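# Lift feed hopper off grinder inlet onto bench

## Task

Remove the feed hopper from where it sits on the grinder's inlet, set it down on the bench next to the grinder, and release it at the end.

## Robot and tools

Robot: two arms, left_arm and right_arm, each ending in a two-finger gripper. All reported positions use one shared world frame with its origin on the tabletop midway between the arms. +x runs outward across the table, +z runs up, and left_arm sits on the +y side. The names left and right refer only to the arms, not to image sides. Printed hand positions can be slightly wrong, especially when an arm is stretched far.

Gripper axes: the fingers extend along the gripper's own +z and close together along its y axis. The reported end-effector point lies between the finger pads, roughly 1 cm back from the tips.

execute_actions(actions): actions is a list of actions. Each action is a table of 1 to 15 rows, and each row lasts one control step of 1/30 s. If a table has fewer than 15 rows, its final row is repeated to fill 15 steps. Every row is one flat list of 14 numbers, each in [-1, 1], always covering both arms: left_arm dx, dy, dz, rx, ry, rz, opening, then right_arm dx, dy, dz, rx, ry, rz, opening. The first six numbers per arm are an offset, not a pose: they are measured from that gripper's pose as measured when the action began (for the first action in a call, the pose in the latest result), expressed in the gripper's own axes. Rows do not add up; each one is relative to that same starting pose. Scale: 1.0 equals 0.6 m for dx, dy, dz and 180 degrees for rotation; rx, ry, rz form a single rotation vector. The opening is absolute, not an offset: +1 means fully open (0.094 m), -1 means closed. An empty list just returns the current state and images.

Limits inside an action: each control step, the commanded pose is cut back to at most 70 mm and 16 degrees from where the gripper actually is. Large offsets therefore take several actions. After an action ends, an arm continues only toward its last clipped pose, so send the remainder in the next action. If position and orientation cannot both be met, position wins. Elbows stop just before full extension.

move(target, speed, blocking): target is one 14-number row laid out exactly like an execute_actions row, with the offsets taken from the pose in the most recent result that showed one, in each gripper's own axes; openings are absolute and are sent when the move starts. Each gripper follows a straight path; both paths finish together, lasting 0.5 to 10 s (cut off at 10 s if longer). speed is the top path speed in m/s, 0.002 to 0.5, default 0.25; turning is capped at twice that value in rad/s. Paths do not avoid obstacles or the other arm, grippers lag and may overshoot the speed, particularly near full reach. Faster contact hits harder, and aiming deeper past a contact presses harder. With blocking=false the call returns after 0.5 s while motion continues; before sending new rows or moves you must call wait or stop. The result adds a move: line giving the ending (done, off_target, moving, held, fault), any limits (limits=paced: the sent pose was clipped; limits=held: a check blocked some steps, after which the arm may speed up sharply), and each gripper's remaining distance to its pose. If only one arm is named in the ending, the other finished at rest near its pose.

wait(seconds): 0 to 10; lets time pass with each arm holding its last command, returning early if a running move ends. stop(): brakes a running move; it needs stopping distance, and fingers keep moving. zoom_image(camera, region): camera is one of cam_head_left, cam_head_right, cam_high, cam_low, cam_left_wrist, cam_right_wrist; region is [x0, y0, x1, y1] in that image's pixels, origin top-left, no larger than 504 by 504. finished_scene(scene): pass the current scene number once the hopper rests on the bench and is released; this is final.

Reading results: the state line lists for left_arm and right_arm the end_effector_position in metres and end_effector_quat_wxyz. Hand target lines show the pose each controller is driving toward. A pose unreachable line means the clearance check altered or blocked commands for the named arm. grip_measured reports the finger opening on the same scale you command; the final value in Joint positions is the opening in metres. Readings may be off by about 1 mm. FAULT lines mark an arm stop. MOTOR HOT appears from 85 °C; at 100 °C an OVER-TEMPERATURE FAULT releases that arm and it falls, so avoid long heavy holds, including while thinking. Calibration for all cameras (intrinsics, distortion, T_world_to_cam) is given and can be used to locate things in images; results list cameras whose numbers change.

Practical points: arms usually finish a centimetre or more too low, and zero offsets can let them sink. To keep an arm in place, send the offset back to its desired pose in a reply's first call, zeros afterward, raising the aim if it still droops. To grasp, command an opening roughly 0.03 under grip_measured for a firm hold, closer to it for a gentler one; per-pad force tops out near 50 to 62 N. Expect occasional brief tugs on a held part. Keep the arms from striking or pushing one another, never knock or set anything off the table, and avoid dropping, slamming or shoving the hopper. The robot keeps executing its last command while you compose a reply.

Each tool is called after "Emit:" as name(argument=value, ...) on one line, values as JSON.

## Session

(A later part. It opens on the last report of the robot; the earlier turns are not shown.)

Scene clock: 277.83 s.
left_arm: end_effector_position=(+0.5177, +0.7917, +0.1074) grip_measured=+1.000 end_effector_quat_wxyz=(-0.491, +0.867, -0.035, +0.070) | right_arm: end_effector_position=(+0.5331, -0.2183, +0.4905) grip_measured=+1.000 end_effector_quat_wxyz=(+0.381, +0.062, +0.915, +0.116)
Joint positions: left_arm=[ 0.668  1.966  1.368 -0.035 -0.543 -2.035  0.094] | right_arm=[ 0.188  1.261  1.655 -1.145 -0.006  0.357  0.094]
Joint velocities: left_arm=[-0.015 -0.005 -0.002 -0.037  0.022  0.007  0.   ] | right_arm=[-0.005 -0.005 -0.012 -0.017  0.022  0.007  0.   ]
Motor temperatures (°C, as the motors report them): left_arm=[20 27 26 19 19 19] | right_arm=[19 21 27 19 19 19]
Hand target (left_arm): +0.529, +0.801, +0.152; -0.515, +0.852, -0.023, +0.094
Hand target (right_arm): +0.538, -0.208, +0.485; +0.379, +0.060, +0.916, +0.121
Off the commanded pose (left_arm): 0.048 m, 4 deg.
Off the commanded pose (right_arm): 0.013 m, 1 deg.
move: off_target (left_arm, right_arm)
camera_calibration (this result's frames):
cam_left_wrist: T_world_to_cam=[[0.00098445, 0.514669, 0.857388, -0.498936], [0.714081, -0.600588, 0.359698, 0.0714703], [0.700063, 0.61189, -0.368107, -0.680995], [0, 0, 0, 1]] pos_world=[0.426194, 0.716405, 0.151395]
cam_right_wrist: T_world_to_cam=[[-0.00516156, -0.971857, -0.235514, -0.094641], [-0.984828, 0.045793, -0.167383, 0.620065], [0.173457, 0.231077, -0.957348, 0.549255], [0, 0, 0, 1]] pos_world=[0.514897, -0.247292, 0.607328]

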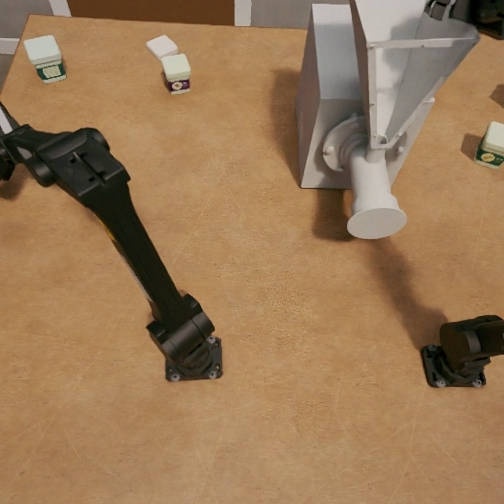

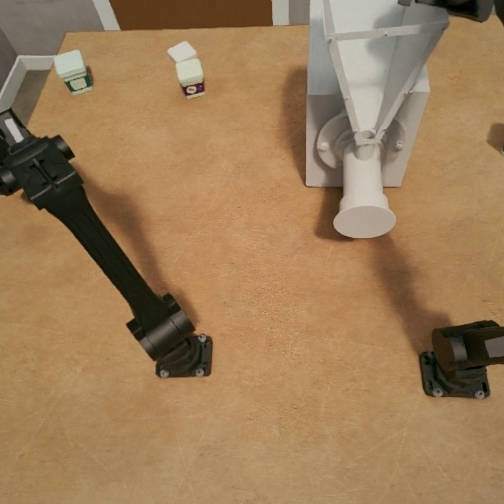

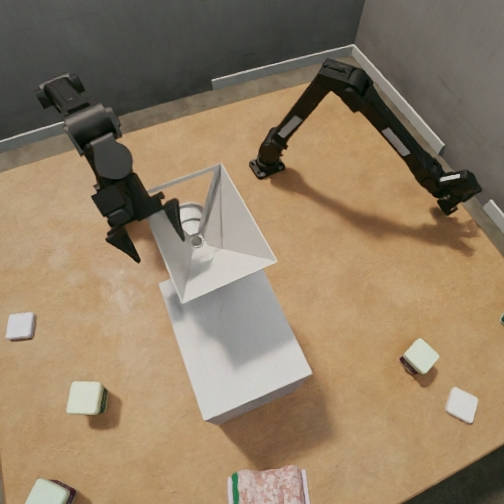

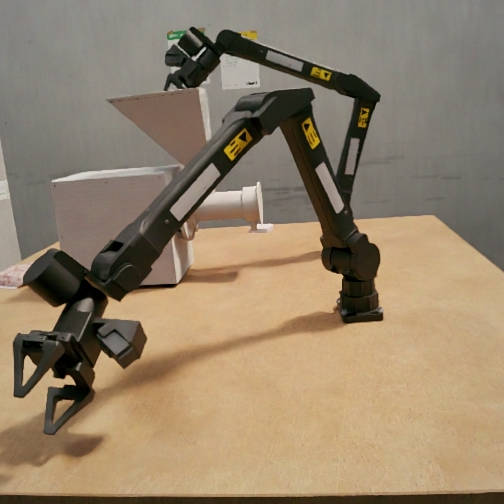

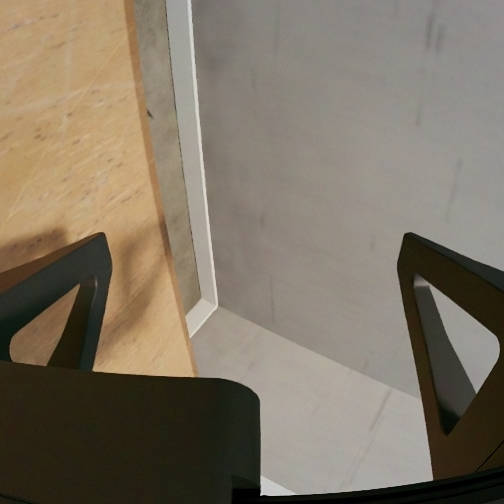

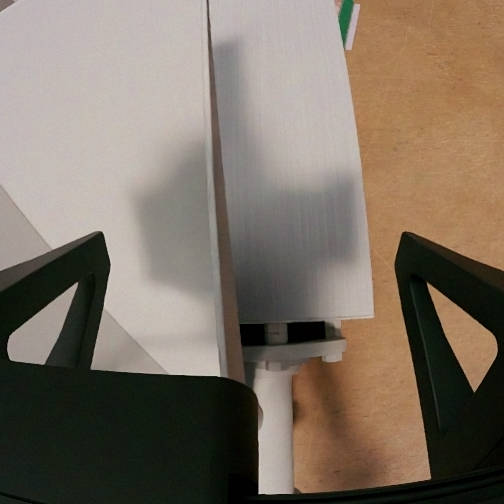

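Emit:
move(target=[0.0243, -0.0717, -0.0192, 0.0185, 0.0091, -0.0125, 1, 0.0153, 0.0127, -0.0045, -0.0121, 0.0858, -0.0008, 1], speed=0.05)

Scene clock: 376.23 s.
left_arm: end_effector_position=(+0.5168, +0.7909, +0.1060) grip_measured=+1.000 end_effector_quat_wxyz=(-0.490, +0.868, -0.036, +0.069) | right_arm: end_effector_position=(+0.5172, -0.2094, +0.4702) grip_measured=+1.000 end_effector_quat_wxyz=(+0.241, +0.040, +0.960, +0.136)
Joint positions: left_arm=[ 0.668  1.966  1.364 -0.035 -0.543 -2.035  0.094] | right_arm=[ 0.163  1.385  1.829 -1.471 -0.147  0.318  0.094]
Joint velocities: left_arm=[ 0.005  0.005  0.012 -0.032  0.037  0.007  0.   ] | right_arm=[-0.005 -0.015 -0.007 -0.002 -0.037 -0.037  0.   ]
Motor temperatures (°C, as the motors report them): left_arm=[20 28 28 19 19 19] | right_arm=[19 21 29 19 19 19]
Hand target (left_arm): +0.529, +0.800, +0.152; -0.514, +0.852, -0.023, +0.094
Hand target (right_arm): +0.524, -0.210, +0.488; +0.257, +0.038, +0.955, +0.141
Off the commanded pose (left_arm): 0.049 m, 5 deg.
Off the commanded pose (right_arm): 0.019 m, 2 deg.
move: off_target (left_arm, right_arm)
camera_calibration (this result's frames):
cam_left_wrist: T_world_to_cam=[[0.00290567, 0.516443, 0.856317, -0.499582], [0.714887, -0.599844, 0.359339, 0.0711545], [0.699234, 0.611125, -0.370941, -0.679086], [0, 0, 0, 1]] pos_world=[0.425425, 0.715694, 0.150331]
cam_right_wrist: T_world_to_cam=[[0.0151342, -0.964218, -0.264677, -0.0860778], [-0.992063, -0.047527, 0.116415, 0.451425], [-0.124828, 0.260815, -0.957284, 0.691011], [0, 0, 0, 1]] pos_world=[0.535403, -0.241769, 0.586159]

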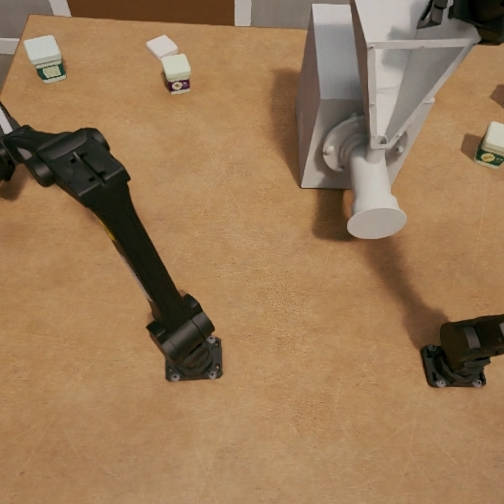

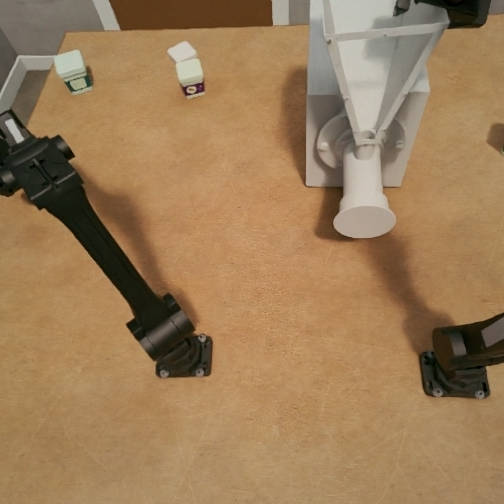

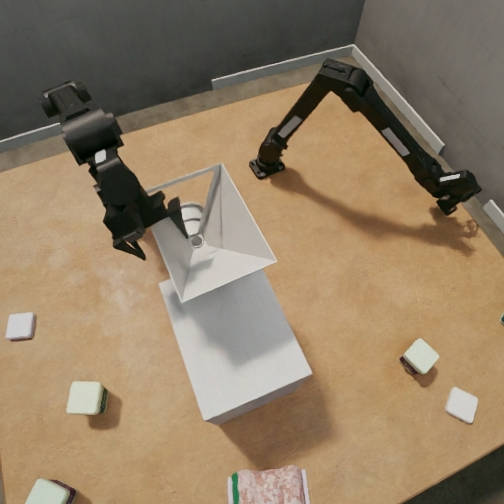

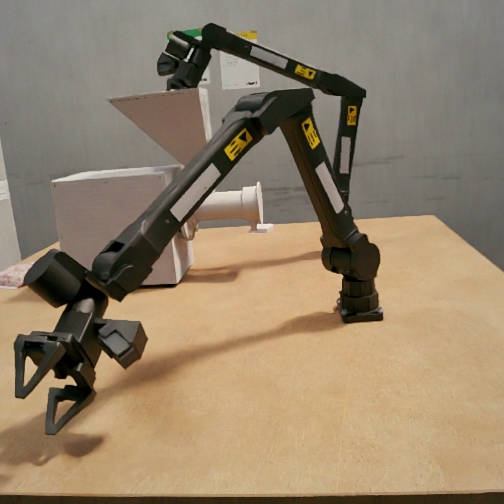

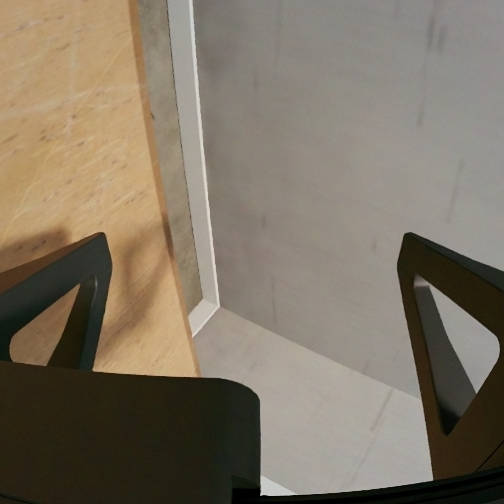

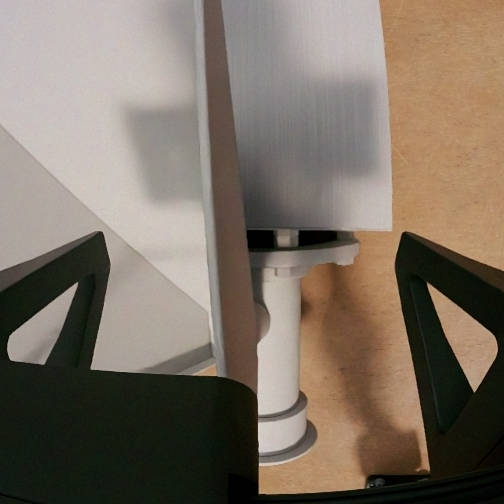

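Emit:
zoom_image(camera="cam_high", region=[20, 60, 290, 310])

Emit:
zoom_image(camera="cam_low", region=[100, 0, 300, 170])

Emit:
zoom_image(camera="cam_head_right", region=[290, 0, 504, 200])

Region (20, 60, 290, 310) of cam_high's 504x504 image, scaled by 1.867, with more detail than that image has; it fills the top 467 rows of this view, and the rest is white.

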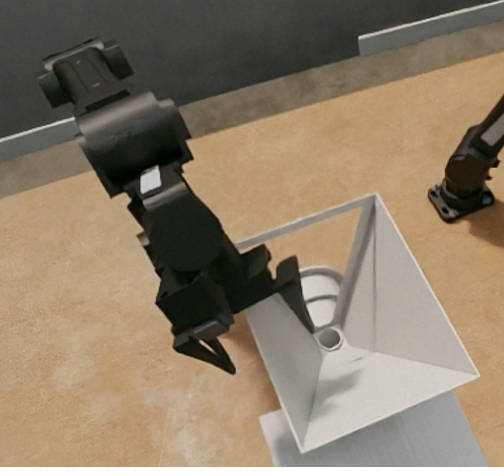

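Region (100, 0, 300, 170) of cam_low's 504x504 image, scaled by 2.520, with more detail than that image has; it fills the top 428 rows of this view, and the rest is white.

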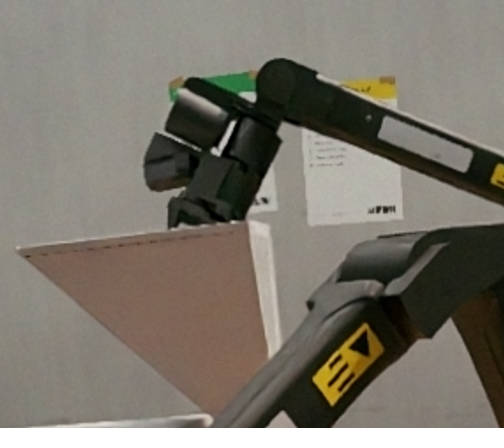

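Region (290, 0, 504, 200) of cam_head_right's 504x504 image, scaled by 2.355, with more detail than that image has; it fills the top 471 rows of this view, and the rest is white.

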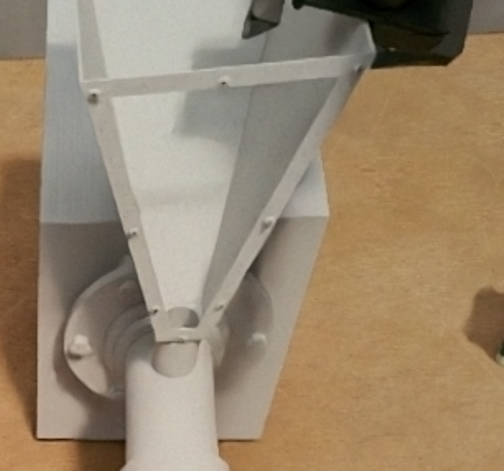

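Emit:
move(target=[0.0243, -0.0717, -0.0192, 0.0185, 0.0091, -0.0125, 1, -0.0353, 0.0075, -0.0385, 0, -0.011, 0, 1], speed=0.04)

Scene clock: 403.77 s.
left_arm: end_effector_position=(+0.5163, +0.7904, +0.1050) grip_measured=+1.000 end_effector_quat_wxyz=(-0.490, +0.868, -0.036, +0.069) | right_arm: end_effector_position=(+0.5188, -0.2126, +0.4797) grip_measured=+1.000 end_effector_quat_wxyz=(+0.239, +0.043, +0.961, +0.132)
Joint positions: left_arm=[ 0.668  1.966  1.363 -0.035 -0.543 -2.035  0.094] | right_arm=[ 0.158  1.404  1.879 -1.51  -0.14   0.318  0.094]
Joint velocities: left_arm=[-0.005 -0.005  0.002  0.007  0.022 -0.007  0.   ] | right_arm=[-0.015 -0.015 -0.007 -0.017  0.066 -0.037  0.   ]
Motor temperatures (°C, as the motors report them): left_arm=[20 28 28 19 19 19] | right_arm=[19 21 32 19 19 19]
Hand target (left_arm): +0.528, +0.799, +0.150; -0.513, +0.853, -0.024, +0.093
Hand target (right_arm): +0.524, -0.214, +0.500; +0.258, +0.043, +0.956, +0.136
Off the commanded pose (left_arm): 0.048 m, 4 deg.
Off the commanded pose (right_arm): 0.022 m, 2 deg.
move: off_target (left_arm, right_arm)
camera_calibration (this result's frames):
cam_left_wrist: T_world_to_cam=[[0.00410521, 0.517551, 0.855643, -0.499968], [0.71539, -0.599379, 0.359113, 0.0709669], [0.698713, 0.610644, -0.372711, -0.677982], [0, 0, 0, 1]] pos_world=[0.424999, 0.715301, 0.149617]
cam_right_wrist: T_world_to_cam=[[0.0060834, -0.966219, -0.257651, -0.0857409], [-0.991694, -0.0389326, 0.122587, 0.450397], [-0.128477, 0.254765, -0.95843, 0.702299], [0, 0, 0, 1]] pos_world=[0.537406, -0.244231, 0.595801]

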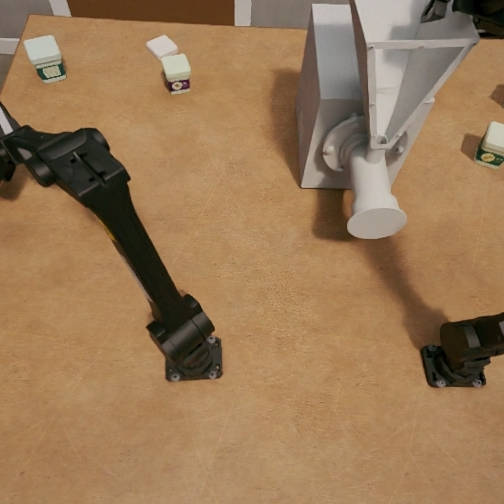

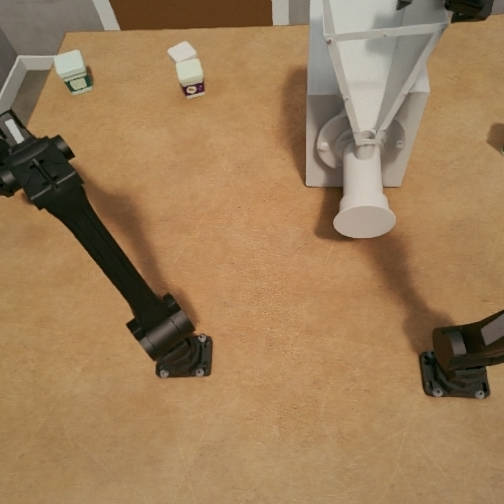

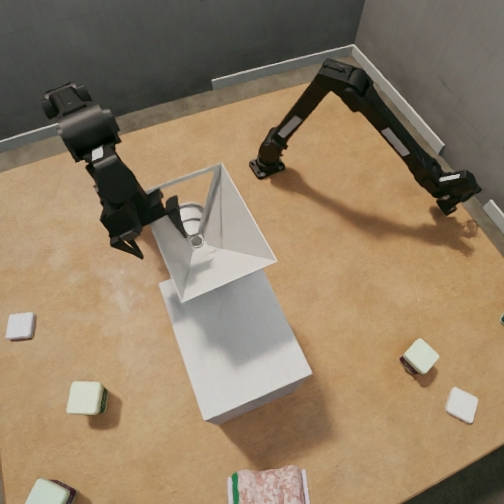

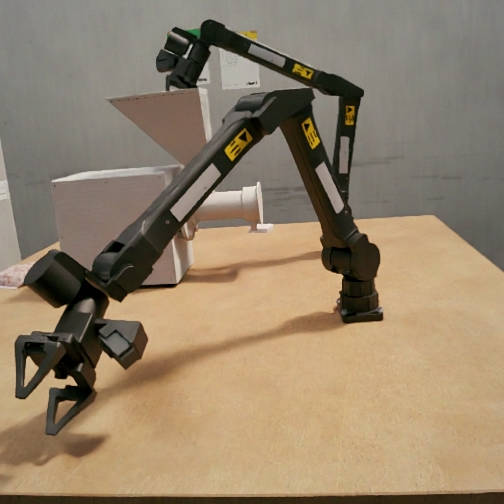

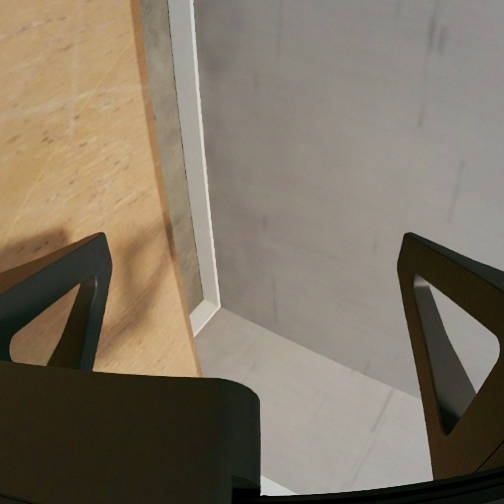

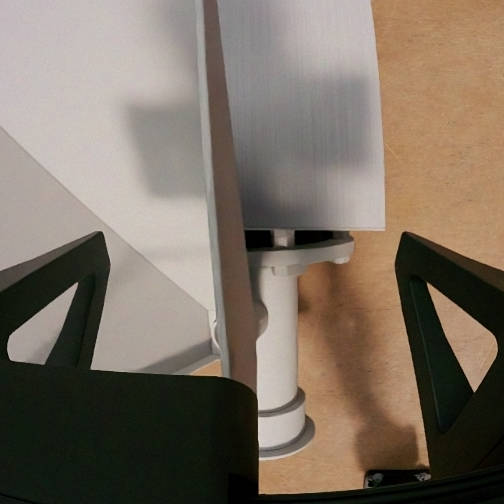

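Emit:
move(target=[0.0243, -0.0717, -0.0192, 0.0185, 0.0091, -0.0125, 1, -0.016, 0.028, -0.030, 0, -0.011, 0, 1], speed=0.03)

Emit:
zoom_image(camera="cam_high", region=[20, 60, 290, 310])

Scene clock: 418.60 s.
left_arm: end_effector_position=(+0.5158, +0.7899, +0.1042) grip_measured=+1.000 end_effector_quat_wxyz=(-0.489, +0.869, -0.036, +0.068) | right_arm: end_effector_position=(+0.5165, -0.2131, +0.4806) grip_measured=+1.000 end_effector_quat_wxyz=(+0.237, +0.050, +0.963, +0.120)
Joint positions: left_arm=[ 0.668  1.966  1.36  -0.035 -0.543 -2.035  0.094] | right_arm=[ 0.169  1.406  1.888 -1.526 -0.111  0.334  0.094]
Joint velocities: left_arm=[-0.015 -0.005 -0.037 -0.002 -0.037 -0.037  0.   ] | right_arm=[-0.015 -0.005 -0.017  0.002 -0.066 -0.037  0.   ]
Motor temperatures (°C, as the motors report them): left_arm=[20 28 28 19 19 19] | right_arm=[19 22 32 19 19 19]
Hand target (left_arm): +0.528, +0.799, +0.149; -0.513, +0.853, -0.024, +0.092
Hand target (right_arm): +0.518, -0.202, +0.503; +0.255, +0.045, +0.957, +0.131
Off the commanded pose (left_arm): 0.048 m, 4 deg.
Off the commanded pose (right_arm): 0.026 m, 3 deg.
move: off_target (left_arm, right_arm)
camera_calibration (this result's frames):
cam_left_wrist: T_world_to_cam=[[0.0053038, 0.518657, 0.854966, -0.500376], [0.715893, -0.598914, 0.358885, 0.0707664], [0.698189, 0.610161, -0.37448, -0.676734], [0, 0, 0, 1]] pos_world=[0.424481, 0.714823, 0.148984]
cam_right_wrist: T_world_to_cam=[[-0.013599, -0.970954, -0.238879, -0.0858195], [-0.991314, -0.0181615, 0.130254, 0.448526], [-0.130809, 0.238576, -0.962274, 0.702632], [0, 0, 0, 1]] pos_world=[0.535374, -0.242812, 0.597201]

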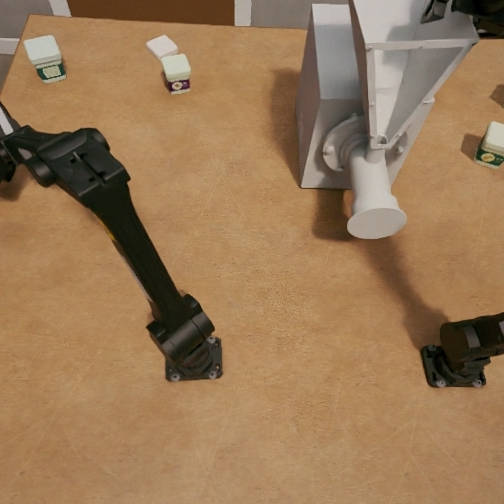

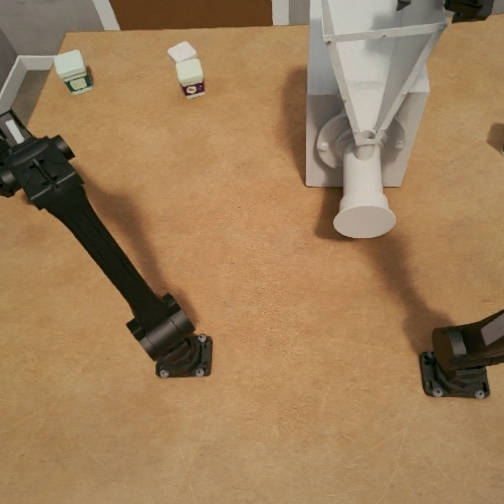

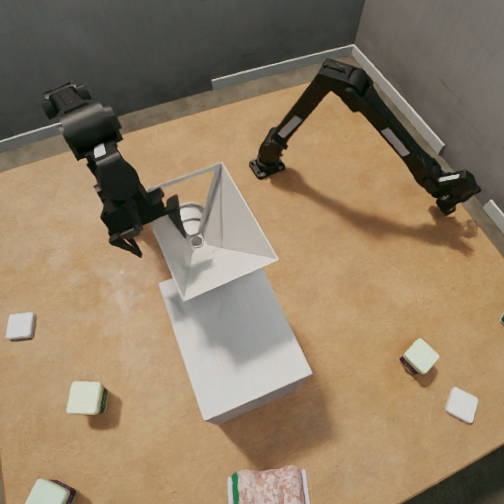

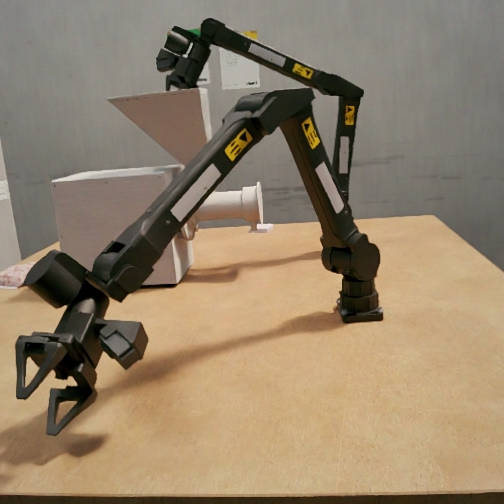

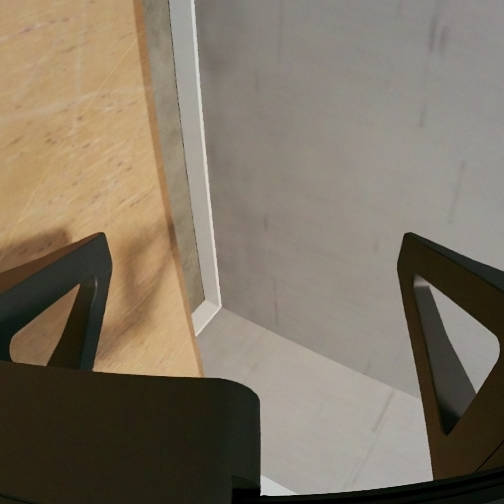

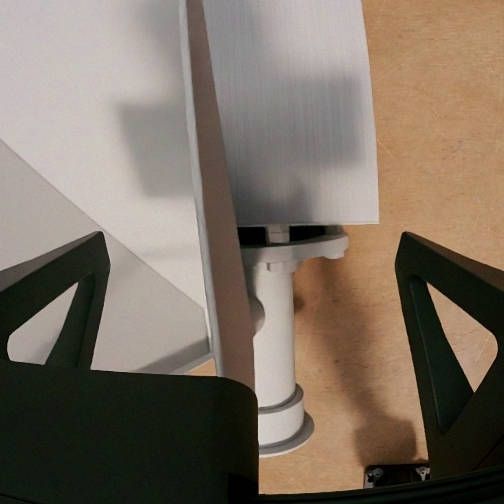

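Region (20, 60, 290, 310) of cam_high's 504x504 image, scaled by 1.867, with more detail than that image has; it fills the top 467 rows of this view, and the rest is white.

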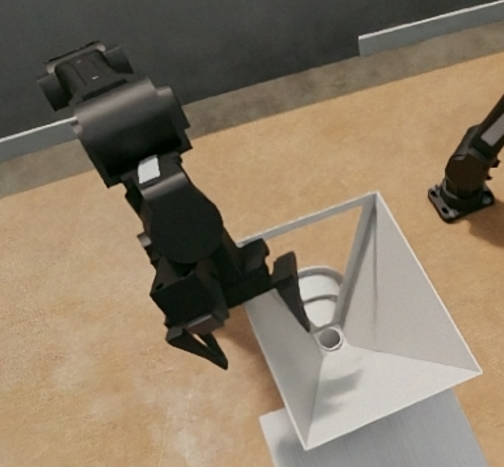

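Emit:
zoom_image(camera="cam_head_left", region=[380, 0, 504, 100])

Emit:
zoom_image(camera="cam_head_right", region=[370, 0, 504, 100])

Emit:
zoom_image(camera="cam_high", region=[90, 160, 210, 280])

Emit:
zoom_image(camera="cam_low", region=[140, 10, 260, 120])

Region (380, 0, 504, 100) of cam_head_left's 504x504 image, scaled by 4.065, with more detail than that image has; it fills the top 406 rows of this view, and the rest is white.

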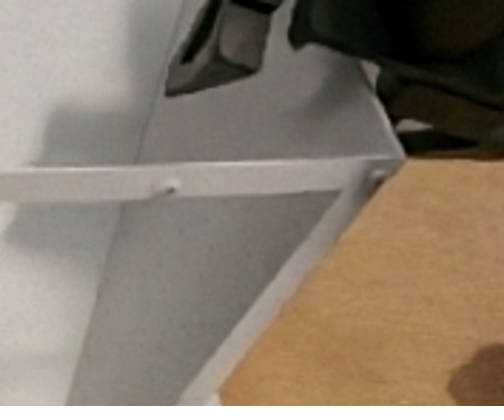

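Region (370, 0, 504, 100) of cam_head_right's 504x504 image, scaled by 3.761, with more detail than that image has; it fills the top 376 rows of this view, and the rest is white.

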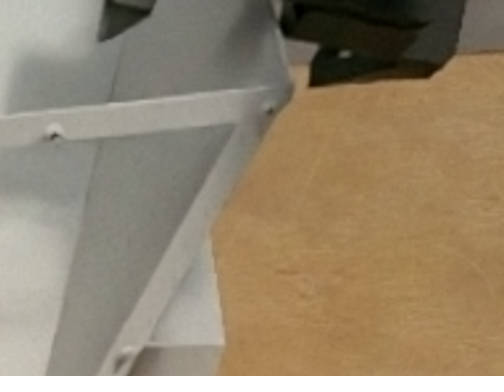

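Region (90, 160, 210, 280) of cam_high's 504x504 image, scaled by 4.200, with more detail than that image has.

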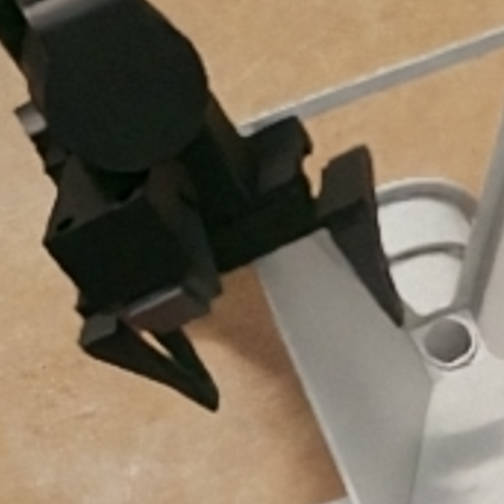

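Region (140, 10, 260, 120) of cam_low's 504x504 image, scaled by 4.200, with more detail than that image has; it fills the top 462 rows of this view, and the rest is white.

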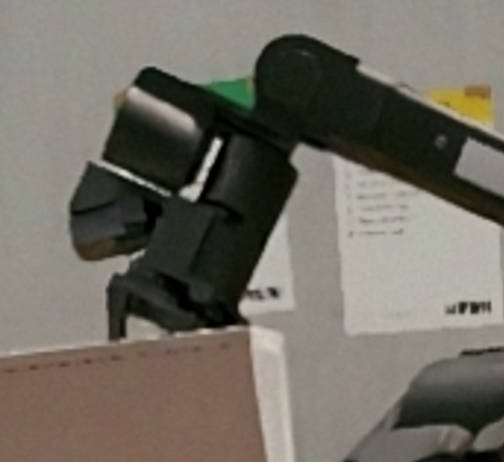

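Emit:
move(target=[0.0243, -0.0717, -0.0192, 0.0185, 0.0091, -0.0125, 1, -0.0245, 0.0088, -0.0469, -0.0154, -0.0113, -0.0058, 1], speed=0.03)

Emit:
zoom_image(camera="cam_high", region=[20, 60, 290, 310])

Emit:
zoom_image(camera="cam_head_left", region=[380, 0, 504, 100])

Scene clock: 445.70 s.
left_arm: end_effector_position=(+0.5151, +0.7893, +0.1031) grip_measured=+1.000 end_effector_quat_wxyz=(-0.489, +0.869, -0.037, +0.067) | right_arm: end_effector_position=(+0.5127, -0.2118, +0.4927) grip_measured=+1.000 end_effector_quat_wxyz=(+0.238, +0.039, +0.961, +0.137)
Joint positions: left_arm=[ 0.668  1.965  1.358 -0.035 -0.543 -2.035  0.094] | right_arm=[ 0.157  1.406  1.918 -1.545 -0.154  0.311  0.094]
Joint velocities: left_arm=[-0.005 -0.005 -0.007 -0.017  0.007  0.051  0.   ] | right_arm=[ 0.005 -0.015  0.002 -0.007  0.051 -0.037  0.   ]
Motor temperatures (°C, as the motors report them): left_arm=[20 28 28 19 19 19] | right_arm=[19 22 33 19 19 19]
Hand target (left_arm): +0.527, +0.799, +0.148; -0.512, +0.854, -0.024, +0.092
Hand target (right_arm): +0.515, -0.216, +0.512; +0.257, +0.038, +0.956, +0.140
Off the commanded pose (left_arm): 0.048 m, 4 deg.
Off the commanded pose (right_arm): 0.021 m, 2 deg.
move: off_target (left_arm, right_arm)
camera_calibration (this result's frames):
cam_left_wrist: T_world_to_cam=[[0.00674085, 0.519984, 0.854149, -0.500857], [0.716497, -0.598357, 0.35861, 0.0705297], [0.697558, 0.609578, -0.3766, -0.675263], [0, 0, 0, 1]] pos_world=[0.423877, 0.714265, 0.14821]
cam_right_wrist: T_world_to_cam=[[0.0178242, -0.963895, -0.265686, -0.0831718], [-0.991274, -0.0517469, 0.121233, 0.440504], [-0.130604, 0.261207, -0.956407, 0.715284], [0, 0, 0, 1]] pos_world=[0.531562, -0.244211, 0.608601]

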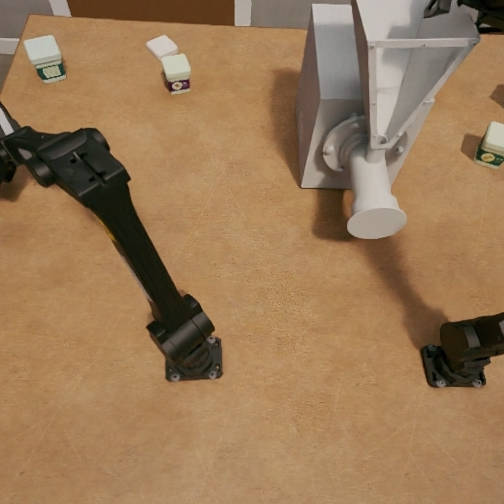

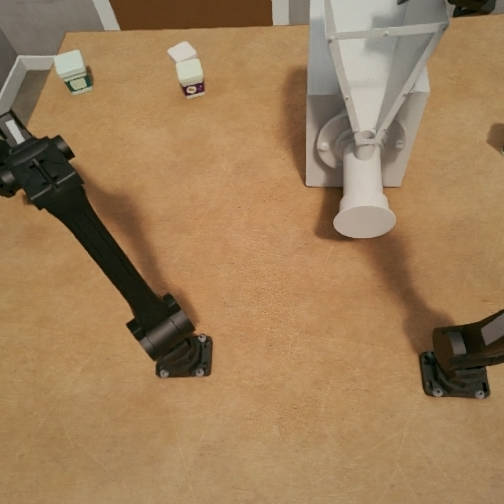

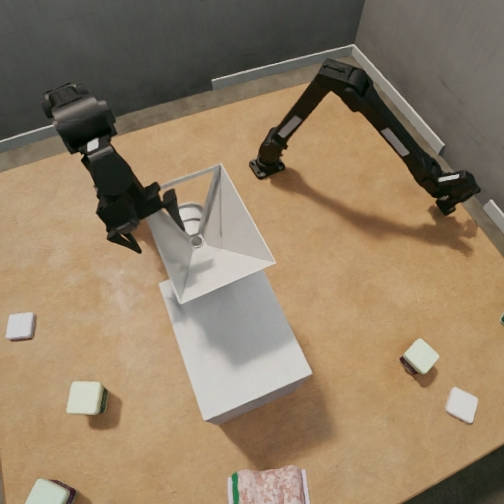

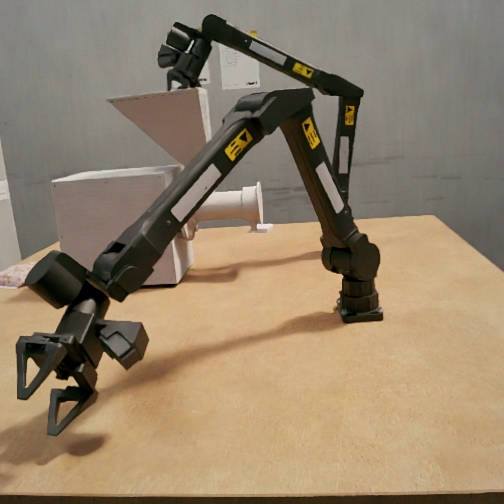

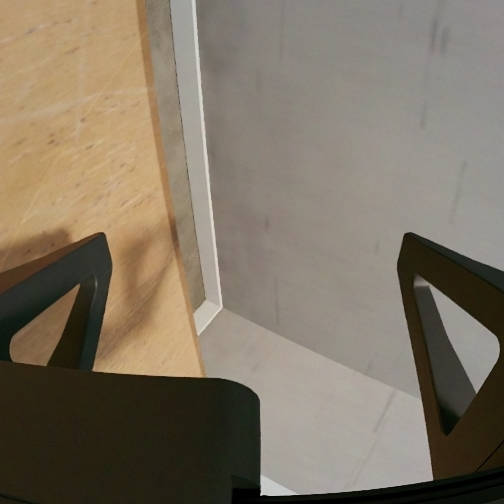

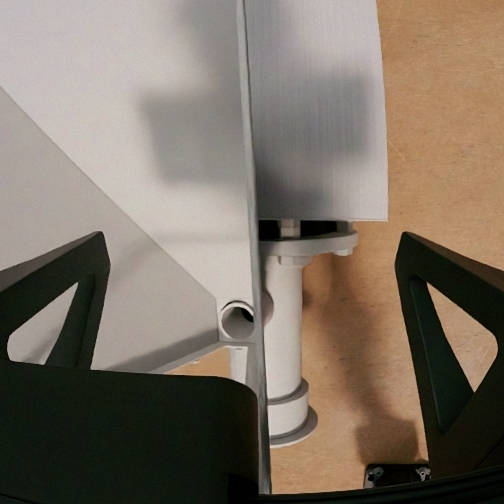

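Region (20, 60, 290, 310) of cam_high's 504x504 image, scaled by 1.867, with more detail than that image has; it fills the top 467 rows of this view, and the rest is white.

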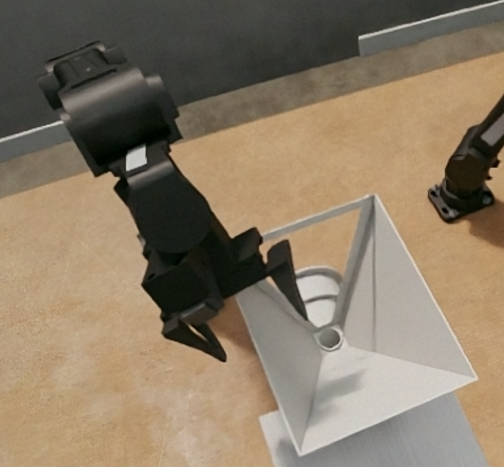

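Region (380, 0, 504, 100) of cam_head_left's 504x504 image, scaled by 4.065, with more detail than that image has; it fills the top 406 rows of this view, and the rest is white.

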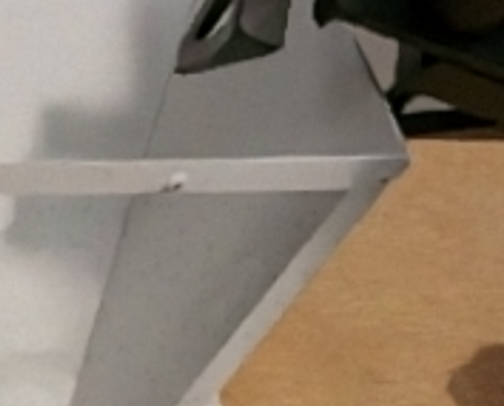

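Emit:
move(target=[0.0243, -0.0717, -0.0192, 0.0185, 0.0091, -0.0125, 1, -0.0187, 0.0024, -0.0273, 0, -0.0125, 0, -0.85], speed=0.03)

Scene clock: 462.73 s.
left_arm: end_effector_position=(+0.5145, +0.7887, +0.1020) grip_measured=+1.000 end_effector_quat_wxyz=(-0.488, +0.870, -0.037, +0.067) | right_arm: end_effector_position=(+0.5131, -0.2131, +0.4926) grip_measured=-0.848 end_effector_quat_wxyz=(+0.239, +0.039, +0.961, +0.134)
Joint positions: left_arm=[ 0.668  1.965  1.355 -0.035 -0.543 -2.035  0.094] | right_arm=[ 0.157  1.406  1.918 -1.545 -0.147  0.311  0.007]
Joint velocities: left_arm=[-0.005 -0.024  0.012 -0.022 -0.095  0.022  0.   ] | right_arm=[-0.024 -0.005  0.002 -0.012  0.051 -0.022 -0.   ]
Motor temperatures (°C, as the motors report them): left_arm=[20 29 28 19 19 19] | right_arm=[19 22 33 19 19 19]
Hand target (left_arm): +0.526, +0.798, +0.147; -0.511, +0.854, -0.025, +0.091
Hand target (right_arm): +0.514, -0.216, +0.512; +0.257, +0.041, +0.956, +0.136
Off the commanded pose (left_arm): 0.048 m, 4 deg.
Off the commanded pose (right_arm): 0.020 m, 2 deg.
move: off_target (left_arm, right_arm)
camera_calibration (this result's frames):
cam_left_wrist: T_world_to_cam=[[0.00817653, 0.52131, 0.853328, -0.501312], [0.717099, -0.597801, 0.358333, 0.070308], [0.696923, 0.608991, -0.378719, -0.673935], [0, 0, 0, 1]] pos_world=[0.423362, 0.71379, 0.147358]
cam_right_wrist: T_world_to_cam=[[0.0146936, -0.965523, -0.259903, -0.0860697], [-0.991596, -0.0474847, 0.120343, 0.442315], [-0.128535, 0.255951, -0.958106, 0.714182], [0, 0, 0, 1]] pos_world=[0.53166, -0.244894, 0.608663]

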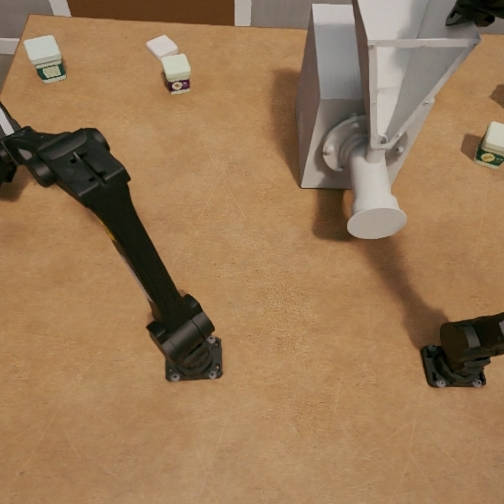

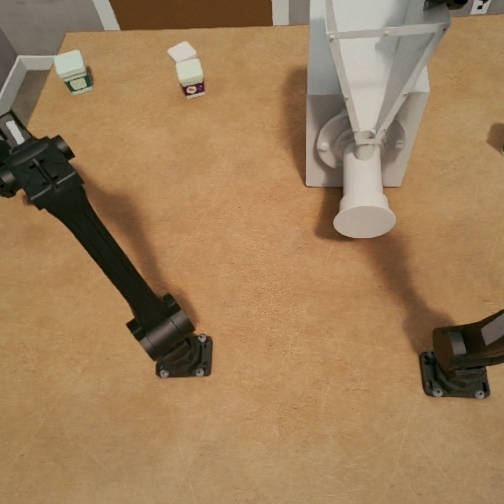

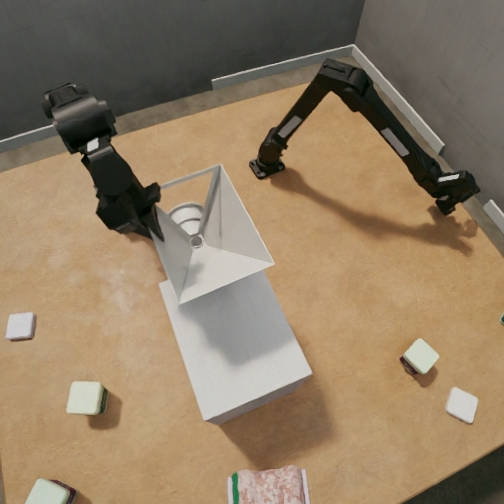

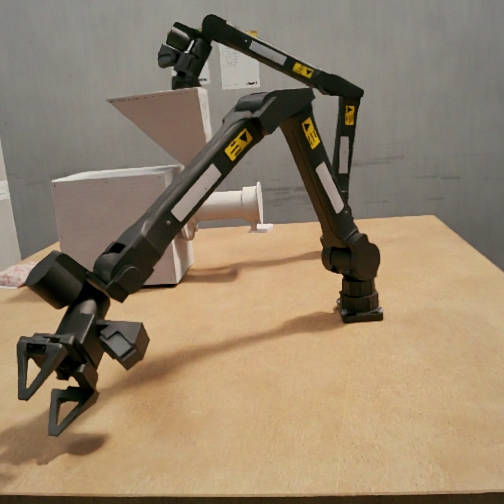

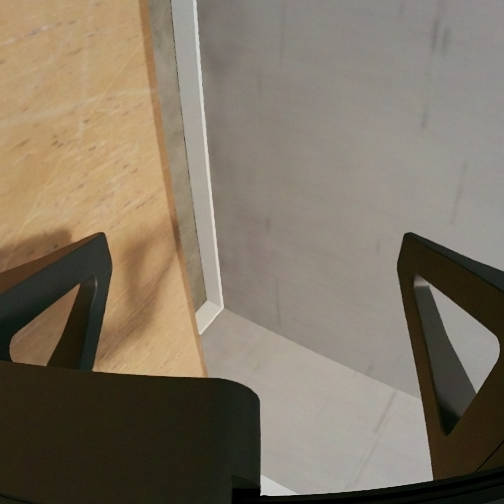

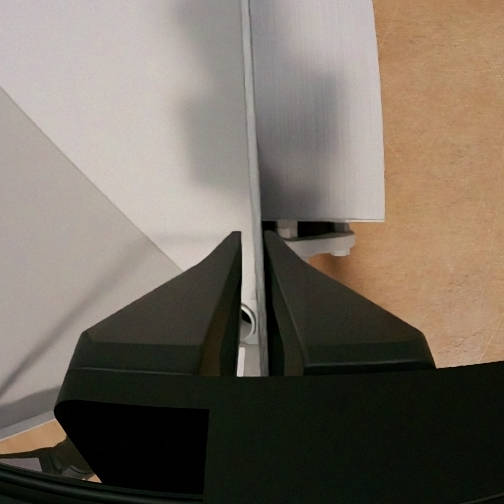

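Emit:
move(target=[0.0243, -0.0717, -0.0192, 0.0185, 0.0091, -0.0125, 1, -0.0187, 0.0040, -0.0273, 0, -0.0125, 0, -1], speed=0.03)

Scene clock: 467.00 s.
left_arm: end_effector_position=(+0.5139, +0.7882, +0.1012) grip_measured=+1.000 end_effector_quat_wxyz=(-0.487, +0.870, -0.037, +0.066) | right_arm: end_effector_position=(+0.5125, -0.2126, +0.4930) grip_measured=-0.970 end_effector_quat_wxyz=(+0.240, +0.029, +0.961, +0.133)
Joint positions: left_arm=[ 0.668  1.965  1.353 -0.035 -0.543 -2.035  0.094] | right_arm=[ 0.157  1.406  1.918 -1.546 -0.151  0.289  0.001]
Joint velocities: left_arm=[-0.005 -0.005  0.007 -0.007 -0.095 -0.022  0.   ] | right_arm=[-0.005  0.015 -0.007 -0.002 -0.007 -0.022 -0.001]
Motor temperatures (°C, as the motors report them): left_arm=[20 29 28 19 19 19] | right_arm=[19 22 33 19 19 19]
Hand target (left_arm): +0.526, +0.798, +0.146; -0.511, +0.855, -0.025, +0.090
Hand target (right_arm): +0.514, -0.216, +0.512; +0.258, +0.042, +0.956, +0.134
Off the commanded pose (left_arm): 0.048 m, 4 deg.
Off the commanded pose (right_arm): 0.020 m, 3 deg.
move: off_target (left_arm, right_arm)
camera_calibration (this result's frames):
cam_left_wrist: T_world_to_cam=[[0.00937187, 0.522414, 0.852641, -0.501712], [0.717601, -0.597337, 0.358101, 0.0701107], [0.696391, 0.6085, -0.380483, -0.672683], [0, 0, 0, 1]] pos_world=[0.422841, 0.713309, 0.146729]
cam_right_wrist: T_world_to_cam=[[0.0353718, -0.966749, -0.253269, -0.0995488], [-0.991028, -0.0666162, 0.115872, 0.439625], [-0.128891, 0.246898, -0.960431, 0.713748], [0, 0, 0, 1]] pos_world=[0.531198, -0.243175, 0.609353]

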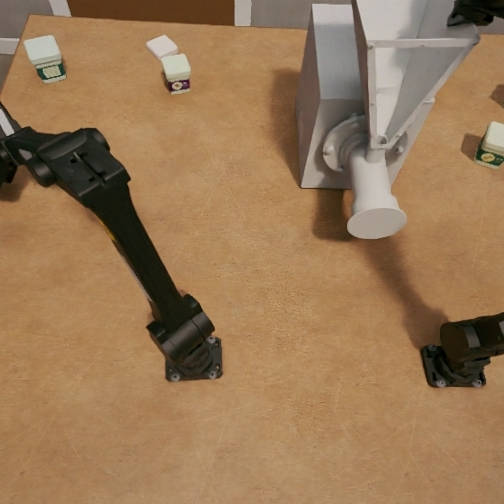

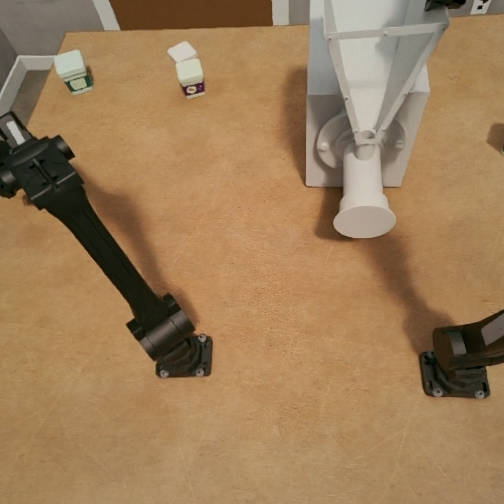

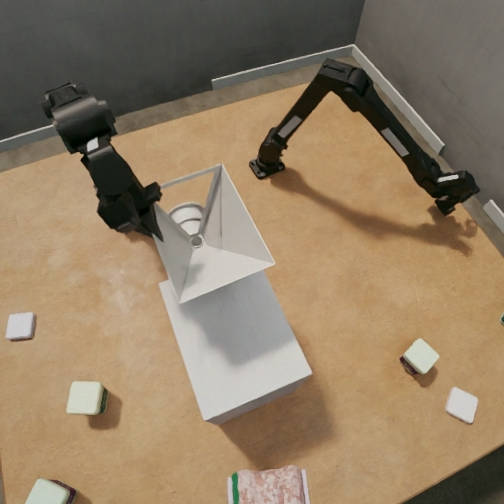

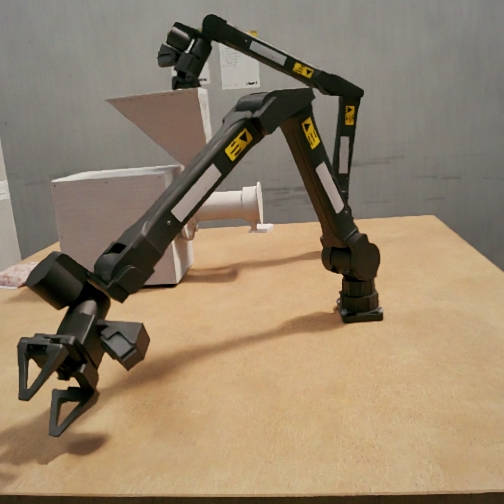

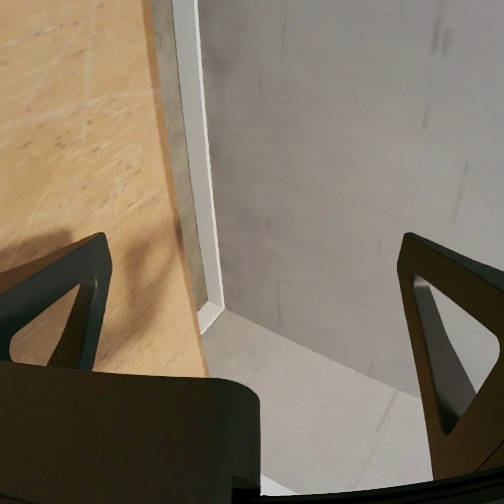

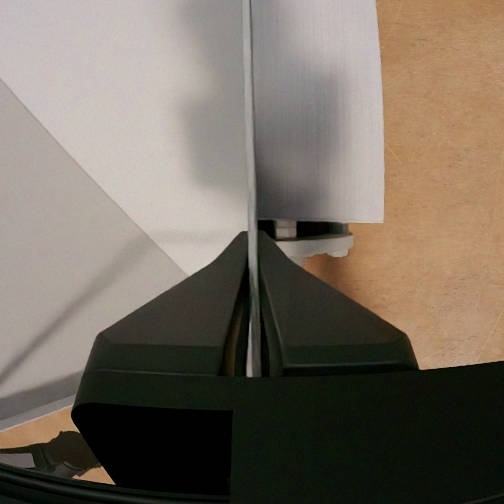

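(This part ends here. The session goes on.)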